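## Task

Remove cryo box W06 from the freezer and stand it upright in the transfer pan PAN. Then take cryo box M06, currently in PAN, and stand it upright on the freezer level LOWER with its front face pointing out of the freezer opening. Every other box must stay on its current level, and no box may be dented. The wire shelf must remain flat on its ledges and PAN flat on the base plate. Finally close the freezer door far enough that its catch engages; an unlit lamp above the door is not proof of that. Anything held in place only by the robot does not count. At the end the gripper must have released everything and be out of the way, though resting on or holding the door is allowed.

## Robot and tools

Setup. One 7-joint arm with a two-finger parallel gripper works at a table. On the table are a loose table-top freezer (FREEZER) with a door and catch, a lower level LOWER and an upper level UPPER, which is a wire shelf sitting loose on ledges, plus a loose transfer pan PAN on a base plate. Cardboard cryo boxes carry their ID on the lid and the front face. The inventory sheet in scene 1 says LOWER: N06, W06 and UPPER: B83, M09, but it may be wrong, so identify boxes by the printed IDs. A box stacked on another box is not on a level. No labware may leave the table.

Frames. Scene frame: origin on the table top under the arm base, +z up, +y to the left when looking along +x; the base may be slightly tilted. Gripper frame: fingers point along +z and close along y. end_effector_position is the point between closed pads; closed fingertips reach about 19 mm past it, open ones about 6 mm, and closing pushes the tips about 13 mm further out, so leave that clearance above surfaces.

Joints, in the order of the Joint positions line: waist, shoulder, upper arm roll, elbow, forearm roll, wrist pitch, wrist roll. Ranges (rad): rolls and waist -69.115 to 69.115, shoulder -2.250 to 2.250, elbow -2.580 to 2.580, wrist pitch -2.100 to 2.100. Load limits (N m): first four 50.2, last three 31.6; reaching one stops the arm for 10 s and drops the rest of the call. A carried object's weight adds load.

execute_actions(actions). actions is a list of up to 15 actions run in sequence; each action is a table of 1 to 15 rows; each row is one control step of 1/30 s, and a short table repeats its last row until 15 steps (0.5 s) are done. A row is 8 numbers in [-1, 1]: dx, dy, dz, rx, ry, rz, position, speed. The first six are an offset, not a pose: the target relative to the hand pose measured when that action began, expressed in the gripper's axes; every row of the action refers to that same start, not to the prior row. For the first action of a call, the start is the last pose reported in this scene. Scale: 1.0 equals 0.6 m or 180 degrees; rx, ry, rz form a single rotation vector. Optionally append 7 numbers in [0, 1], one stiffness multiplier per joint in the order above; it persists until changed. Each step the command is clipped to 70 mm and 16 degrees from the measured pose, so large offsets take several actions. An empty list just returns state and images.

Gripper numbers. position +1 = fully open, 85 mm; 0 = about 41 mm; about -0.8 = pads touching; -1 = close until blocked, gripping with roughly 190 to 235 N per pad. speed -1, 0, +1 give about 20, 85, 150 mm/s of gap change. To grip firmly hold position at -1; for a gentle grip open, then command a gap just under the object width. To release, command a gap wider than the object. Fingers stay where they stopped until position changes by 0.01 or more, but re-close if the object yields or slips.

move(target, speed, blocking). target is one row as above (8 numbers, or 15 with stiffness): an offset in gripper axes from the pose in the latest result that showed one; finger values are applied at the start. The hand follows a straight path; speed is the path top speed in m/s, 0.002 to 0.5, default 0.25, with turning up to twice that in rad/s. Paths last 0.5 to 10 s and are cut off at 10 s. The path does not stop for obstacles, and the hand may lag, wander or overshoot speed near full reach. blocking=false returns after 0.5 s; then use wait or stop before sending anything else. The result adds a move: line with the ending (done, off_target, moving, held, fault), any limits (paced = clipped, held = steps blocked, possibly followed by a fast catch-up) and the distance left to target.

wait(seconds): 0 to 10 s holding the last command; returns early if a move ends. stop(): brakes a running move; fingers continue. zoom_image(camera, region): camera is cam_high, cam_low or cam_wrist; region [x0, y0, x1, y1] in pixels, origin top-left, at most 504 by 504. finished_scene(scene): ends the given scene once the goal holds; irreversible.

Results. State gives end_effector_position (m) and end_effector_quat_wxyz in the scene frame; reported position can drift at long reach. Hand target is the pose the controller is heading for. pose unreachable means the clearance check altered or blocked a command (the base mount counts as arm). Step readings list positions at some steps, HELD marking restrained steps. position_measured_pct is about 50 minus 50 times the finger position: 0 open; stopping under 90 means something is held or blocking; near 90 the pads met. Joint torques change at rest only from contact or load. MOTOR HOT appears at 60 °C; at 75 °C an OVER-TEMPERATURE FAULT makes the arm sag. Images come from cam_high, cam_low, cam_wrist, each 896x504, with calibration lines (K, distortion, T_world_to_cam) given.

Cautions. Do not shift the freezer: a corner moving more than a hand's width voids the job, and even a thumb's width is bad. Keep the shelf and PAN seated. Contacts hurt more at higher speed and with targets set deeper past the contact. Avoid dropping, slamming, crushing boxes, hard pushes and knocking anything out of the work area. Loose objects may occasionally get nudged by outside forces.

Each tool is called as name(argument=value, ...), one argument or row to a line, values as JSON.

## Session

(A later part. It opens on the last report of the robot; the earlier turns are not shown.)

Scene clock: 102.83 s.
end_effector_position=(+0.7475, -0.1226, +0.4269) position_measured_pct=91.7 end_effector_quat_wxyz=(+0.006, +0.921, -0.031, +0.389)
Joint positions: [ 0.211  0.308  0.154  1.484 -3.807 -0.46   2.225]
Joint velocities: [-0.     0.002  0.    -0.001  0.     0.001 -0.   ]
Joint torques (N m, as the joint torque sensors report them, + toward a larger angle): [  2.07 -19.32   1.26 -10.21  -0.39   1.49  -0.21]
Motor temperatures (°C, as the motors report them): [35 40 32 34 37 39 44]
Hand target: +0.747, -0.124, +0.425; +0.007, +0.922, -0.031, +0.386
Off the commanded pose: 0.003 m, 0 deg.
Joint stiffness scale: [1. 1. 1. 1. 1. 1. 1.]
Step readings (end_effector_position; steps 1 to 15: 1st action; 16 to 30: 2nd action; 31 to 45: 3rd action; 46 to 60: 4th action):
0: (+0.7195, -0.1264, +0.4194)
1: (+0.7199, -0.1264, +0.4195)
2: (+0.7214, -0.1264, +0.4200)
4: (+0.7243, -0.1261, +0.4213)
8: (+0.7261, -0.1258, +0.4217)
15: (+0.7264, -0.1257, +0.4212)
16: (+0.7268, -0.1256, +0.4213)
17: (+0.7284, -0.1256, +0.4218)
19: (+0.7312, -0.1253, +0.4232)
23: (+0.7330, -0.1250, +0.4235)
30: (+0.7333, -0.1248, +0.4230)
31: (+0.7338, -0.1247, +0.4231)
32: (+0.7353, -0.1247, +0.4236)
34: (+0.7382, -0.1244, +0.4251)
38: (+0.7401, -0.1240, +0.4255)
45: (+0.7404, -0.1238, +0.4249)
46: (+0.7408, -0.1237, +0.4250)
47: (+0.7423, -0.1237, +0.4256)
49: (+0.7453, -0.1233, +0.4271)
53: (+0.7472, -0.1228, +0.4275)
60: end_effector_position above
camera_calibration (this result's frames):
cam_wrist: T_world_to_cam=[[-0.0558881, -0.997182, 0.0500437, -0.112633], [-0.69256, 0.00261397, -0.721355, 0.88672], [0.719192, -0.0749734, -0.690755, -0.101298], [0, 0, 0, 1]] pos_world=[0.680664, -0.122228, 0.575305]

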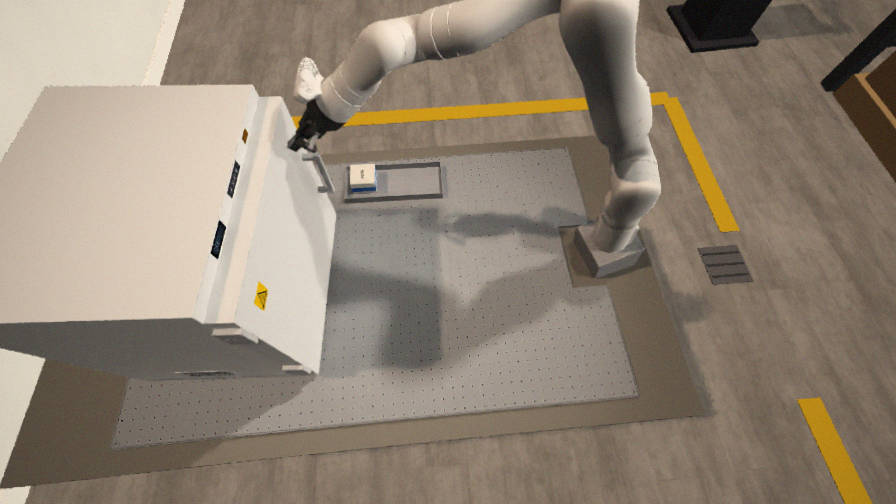

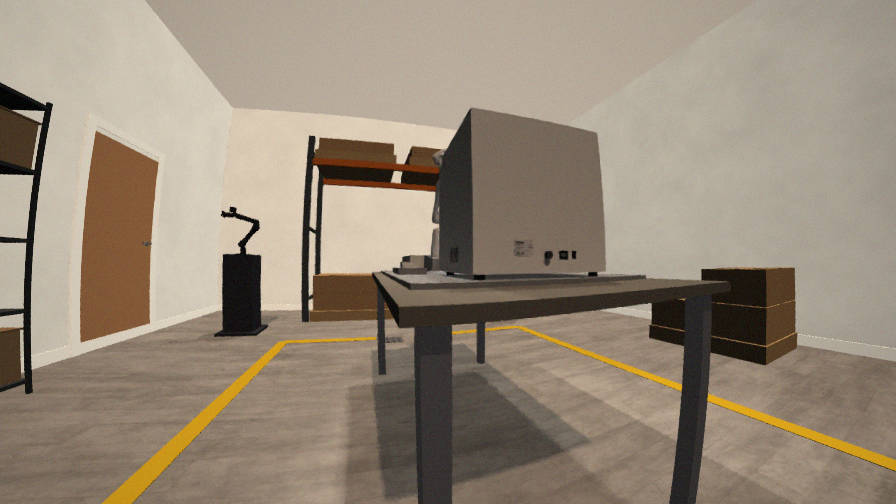

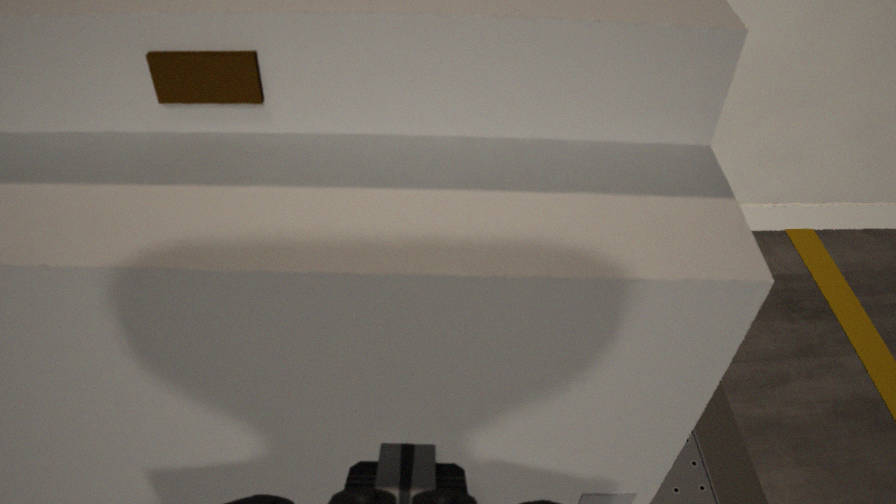

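execute_actions(
  actions=[
    [[0.005,0,0.005,0,0,0,-1,0]],
  ],
)

move(
  target=[-0.05,0,-0.12,0,0,0,-1,0],
)

Scene clock: 103.40 s.
end_effector_position=(+0.7484, -0.1225, +0.4272) position_measured_pct=91.7 end_effector_quat_wxyz=(+0.005, +0.921, -0.030, +0.388)
Joint positions: [ 0.211  0.311  0.156  1.477 -3.806 -0.466  2.223]
Joint velocities: [-0.     0.     0.     0.     0.002  0.     0.001]
Joint torques (N m, as the joint torque sensors report them, + toward a larger angle): [ -0.09 -17.45  -0.19 -13.56  -1.18   3.15  -0.22]
Motor temperatures (°C, as the motors report them): [35 40 32 34 37 39 44]
Hand target: +0.752, -0.123, +0.427; +0.006, +0.921, -0.031, +0.389
Off the commanded pose: 0.003 m, 0 deg.
Joint stiffness scale: [1. 1. 1. 1. 1. 1. 1.]
Step readings (end_effector_position):
0: (+0.7475, -0.1226, +0.4269)
1: (+0.7479, -0.1225, +0.4270)
2: (+0.7485, -0.1224, +0.4273)
4: (+0.7484, -0.1225, +0.4272)
8: (+0.7484, -0.1225, +0.4272)
15: end_effector_position above
camera_calibration (this result's frames):
cam_wrist: T_world_to_cam=[[-0.0543228, -0.997338, 0.0486431, -0.113095], [-0.693815, 0.00266681, -0.720149, 0.888048], [0.718102, -0.0728698, -0.692113, -0.100111], [0, 0, 0, 1]] pos_world=[0.681887, -0.122457, 0.57574]

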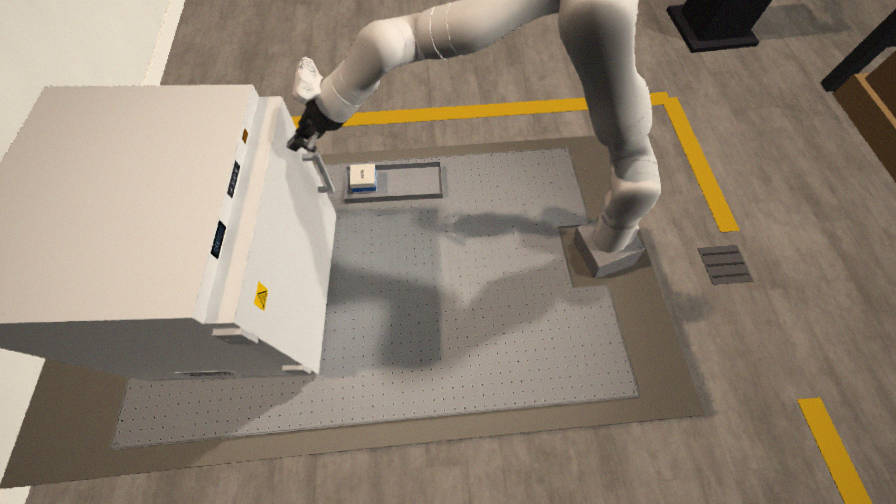

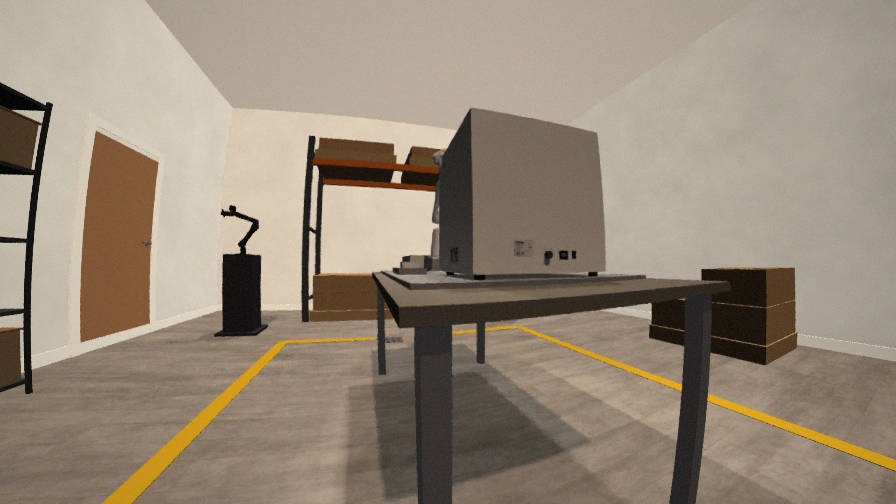

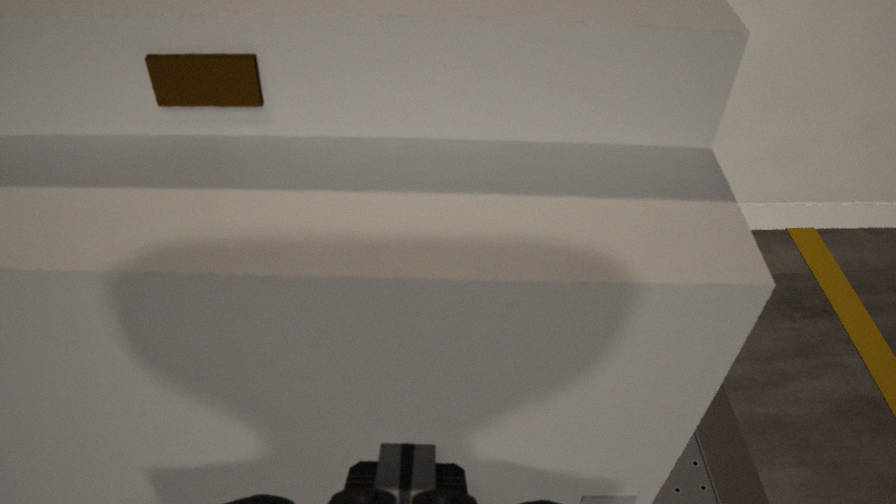

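Scene clock: 104.40 s.
end_effector_position=(+0.6779, -0.1205, +0.4559) position_measured_pct=91.7 end_effector_quat_wxyz=(+0.008, +0.921, -0.031, +0.389)
Joint positions: [ 0.236  0.135  0.156  1.657 -3.814 -0.471  2.271]
Joint velocities: [ 0.002 -0.003  0.     0.     0.001  0.001  0.   ]
Joint torques (N m, as the joint torque sensors report them, + toward a larger angle): [  1.19 -16.36   1.1  -10.23  -0.35   1.54  -0.09]
Motor temperatures (°C, as the motors report them): [35 40 32 34 37 39 44]
Hand target: +0.676, -0.119, +0.456; +0.005, +0.921, -0.031, +0.388
Off the commanded pose: 0.003 m, 0 deg.
Joint stiffness scale: [1. 1. 1. 1. 1. 1. 1.]
move: done
camera_calibration (this result's frames):
cam_wrist: T_world_to_cam=[[-0.0583344, -0.996908, 0.0526521, -0.115351], [-0.692569, 0.00242766, -0.721348, 0.859388], [0.718989, -0.0785446, -0.690569, -0.0314688], [0, 0, 0, 1]] pos_world=[0.611082, -0.119552, 0.60426]

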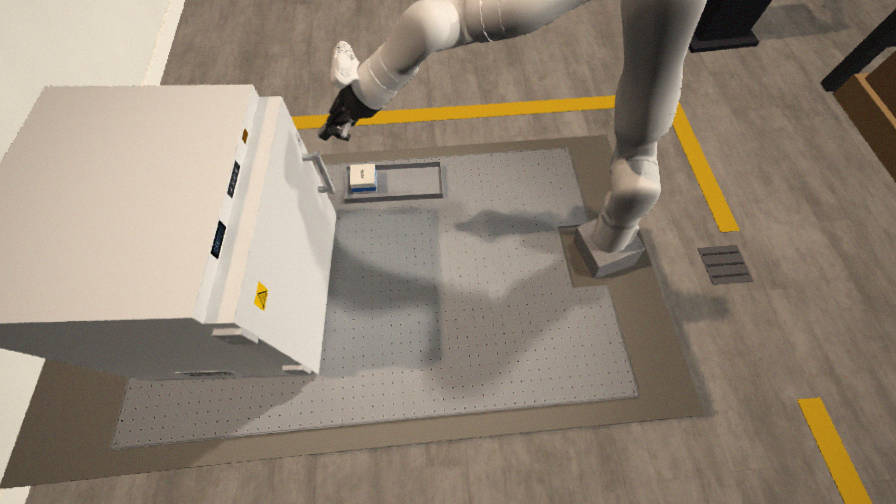

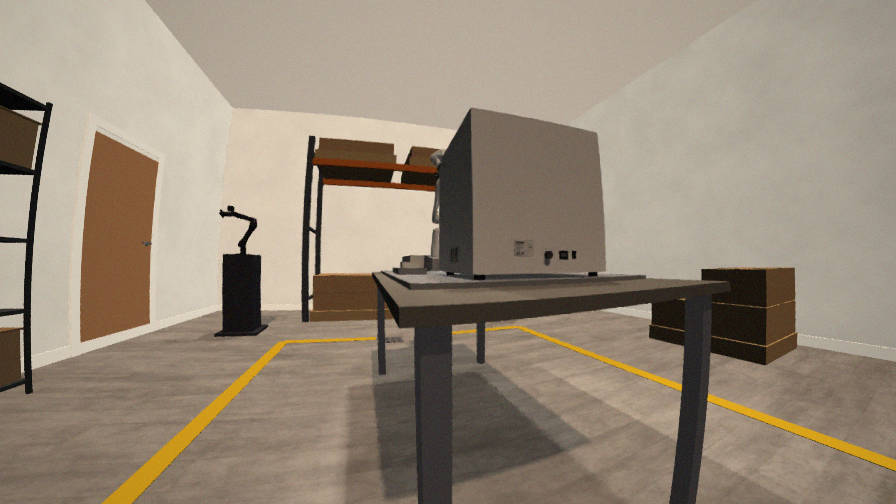

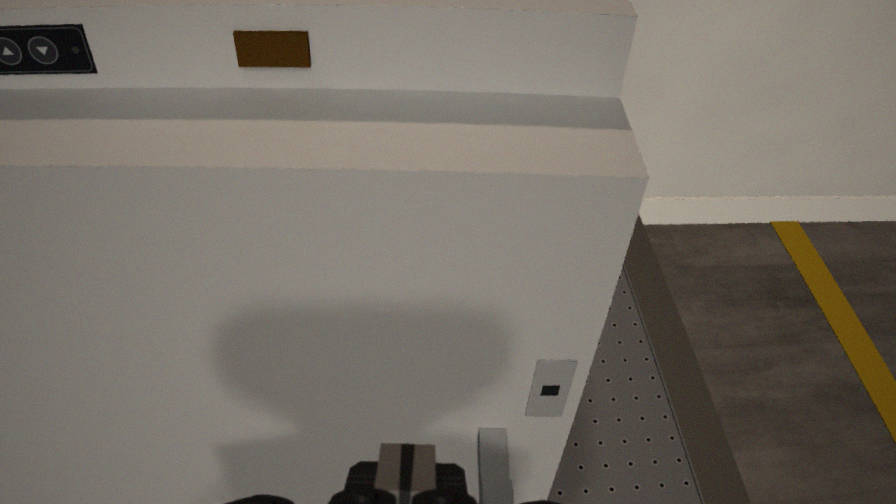

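execute_actions(
  actions=[],
)

finished_scene(
  scene=1,
)

Scene clock: 104.80 s.
end_effector_position=(+0.6778, -0.1206, +0.4561) position_measured_pct=91.7 end_effector_quat_wxyz=(+0.008, +0.921, -0.032, +0.389)
Joint positions: [ 0.237  0.135  0.156  1.657 -3.814 -0.471  2.271]
Joint velocities: [ 0.    -0.001 -0.    -0.     0.    -0.    -0.   ]
Joint torques (N m, as the joint torque sensors report them, + toward a larger angle): [  1.65 -16.38   1.14 -10.25  -0.43   1.46  -0.11]
Motor temperatures (°C, as the motors report them): [35 40 32 34 37 39 44]
Hand target: +0.676, -0.119, +0.456; +0.005, +0.921, -0.031, +0.388
Off the commanded pose: 0.003 m, 0 deg.
Joint stiffness scale: [1. 1. 1. 1. 1. 1. 1.]
camera_calibration (this result's frames):
cam_wrist: T_world_to_cam=[[-0.0585953, -0.996888, 0.0527249, -0.115359], [-0.692354, 0.00253272, -0.721554, 0.859445], [0.719175, -0.0787839, -0.690348, -0.031532], [0, 0, 0, 1]] pos_world=[0.610957, -0.119661, 0.60445]

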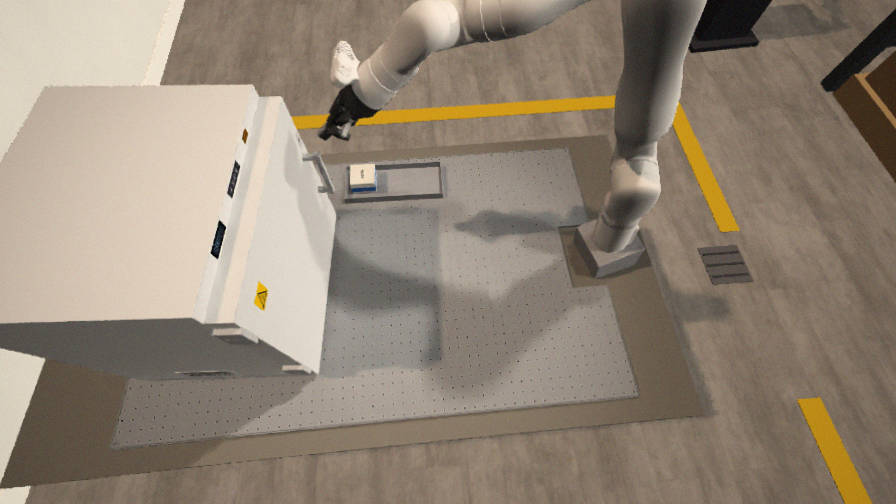

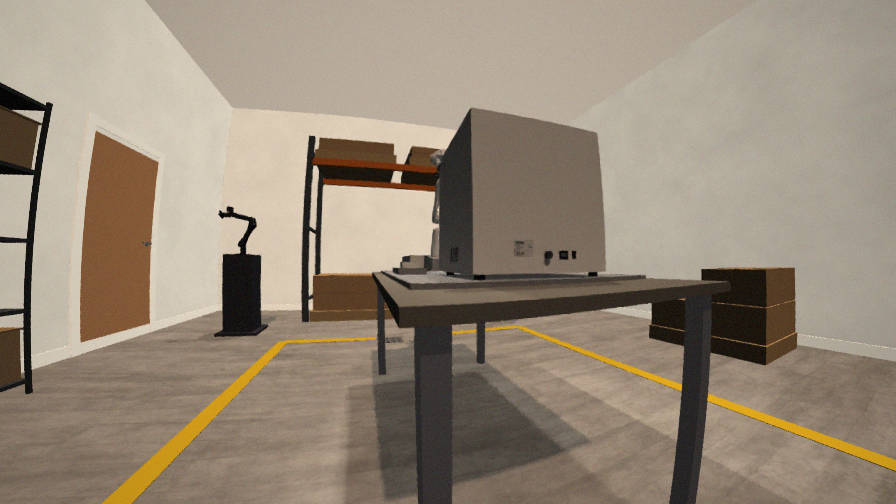

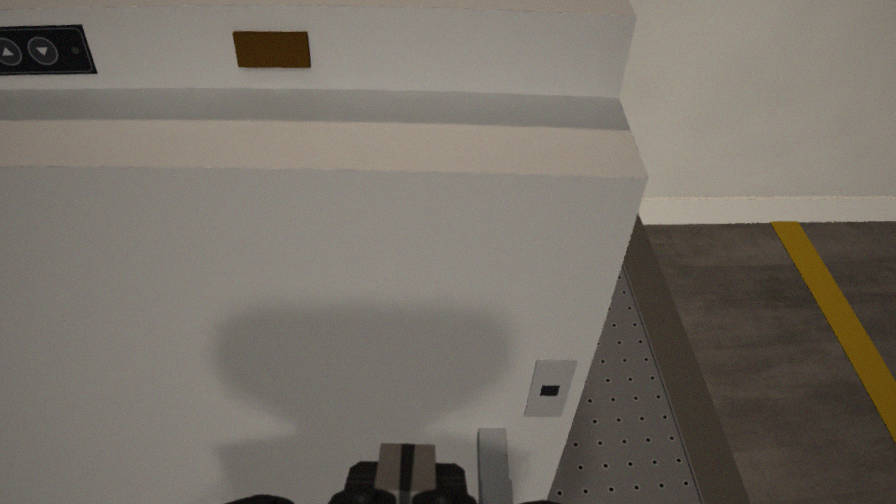

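The scene is finished: the task was done.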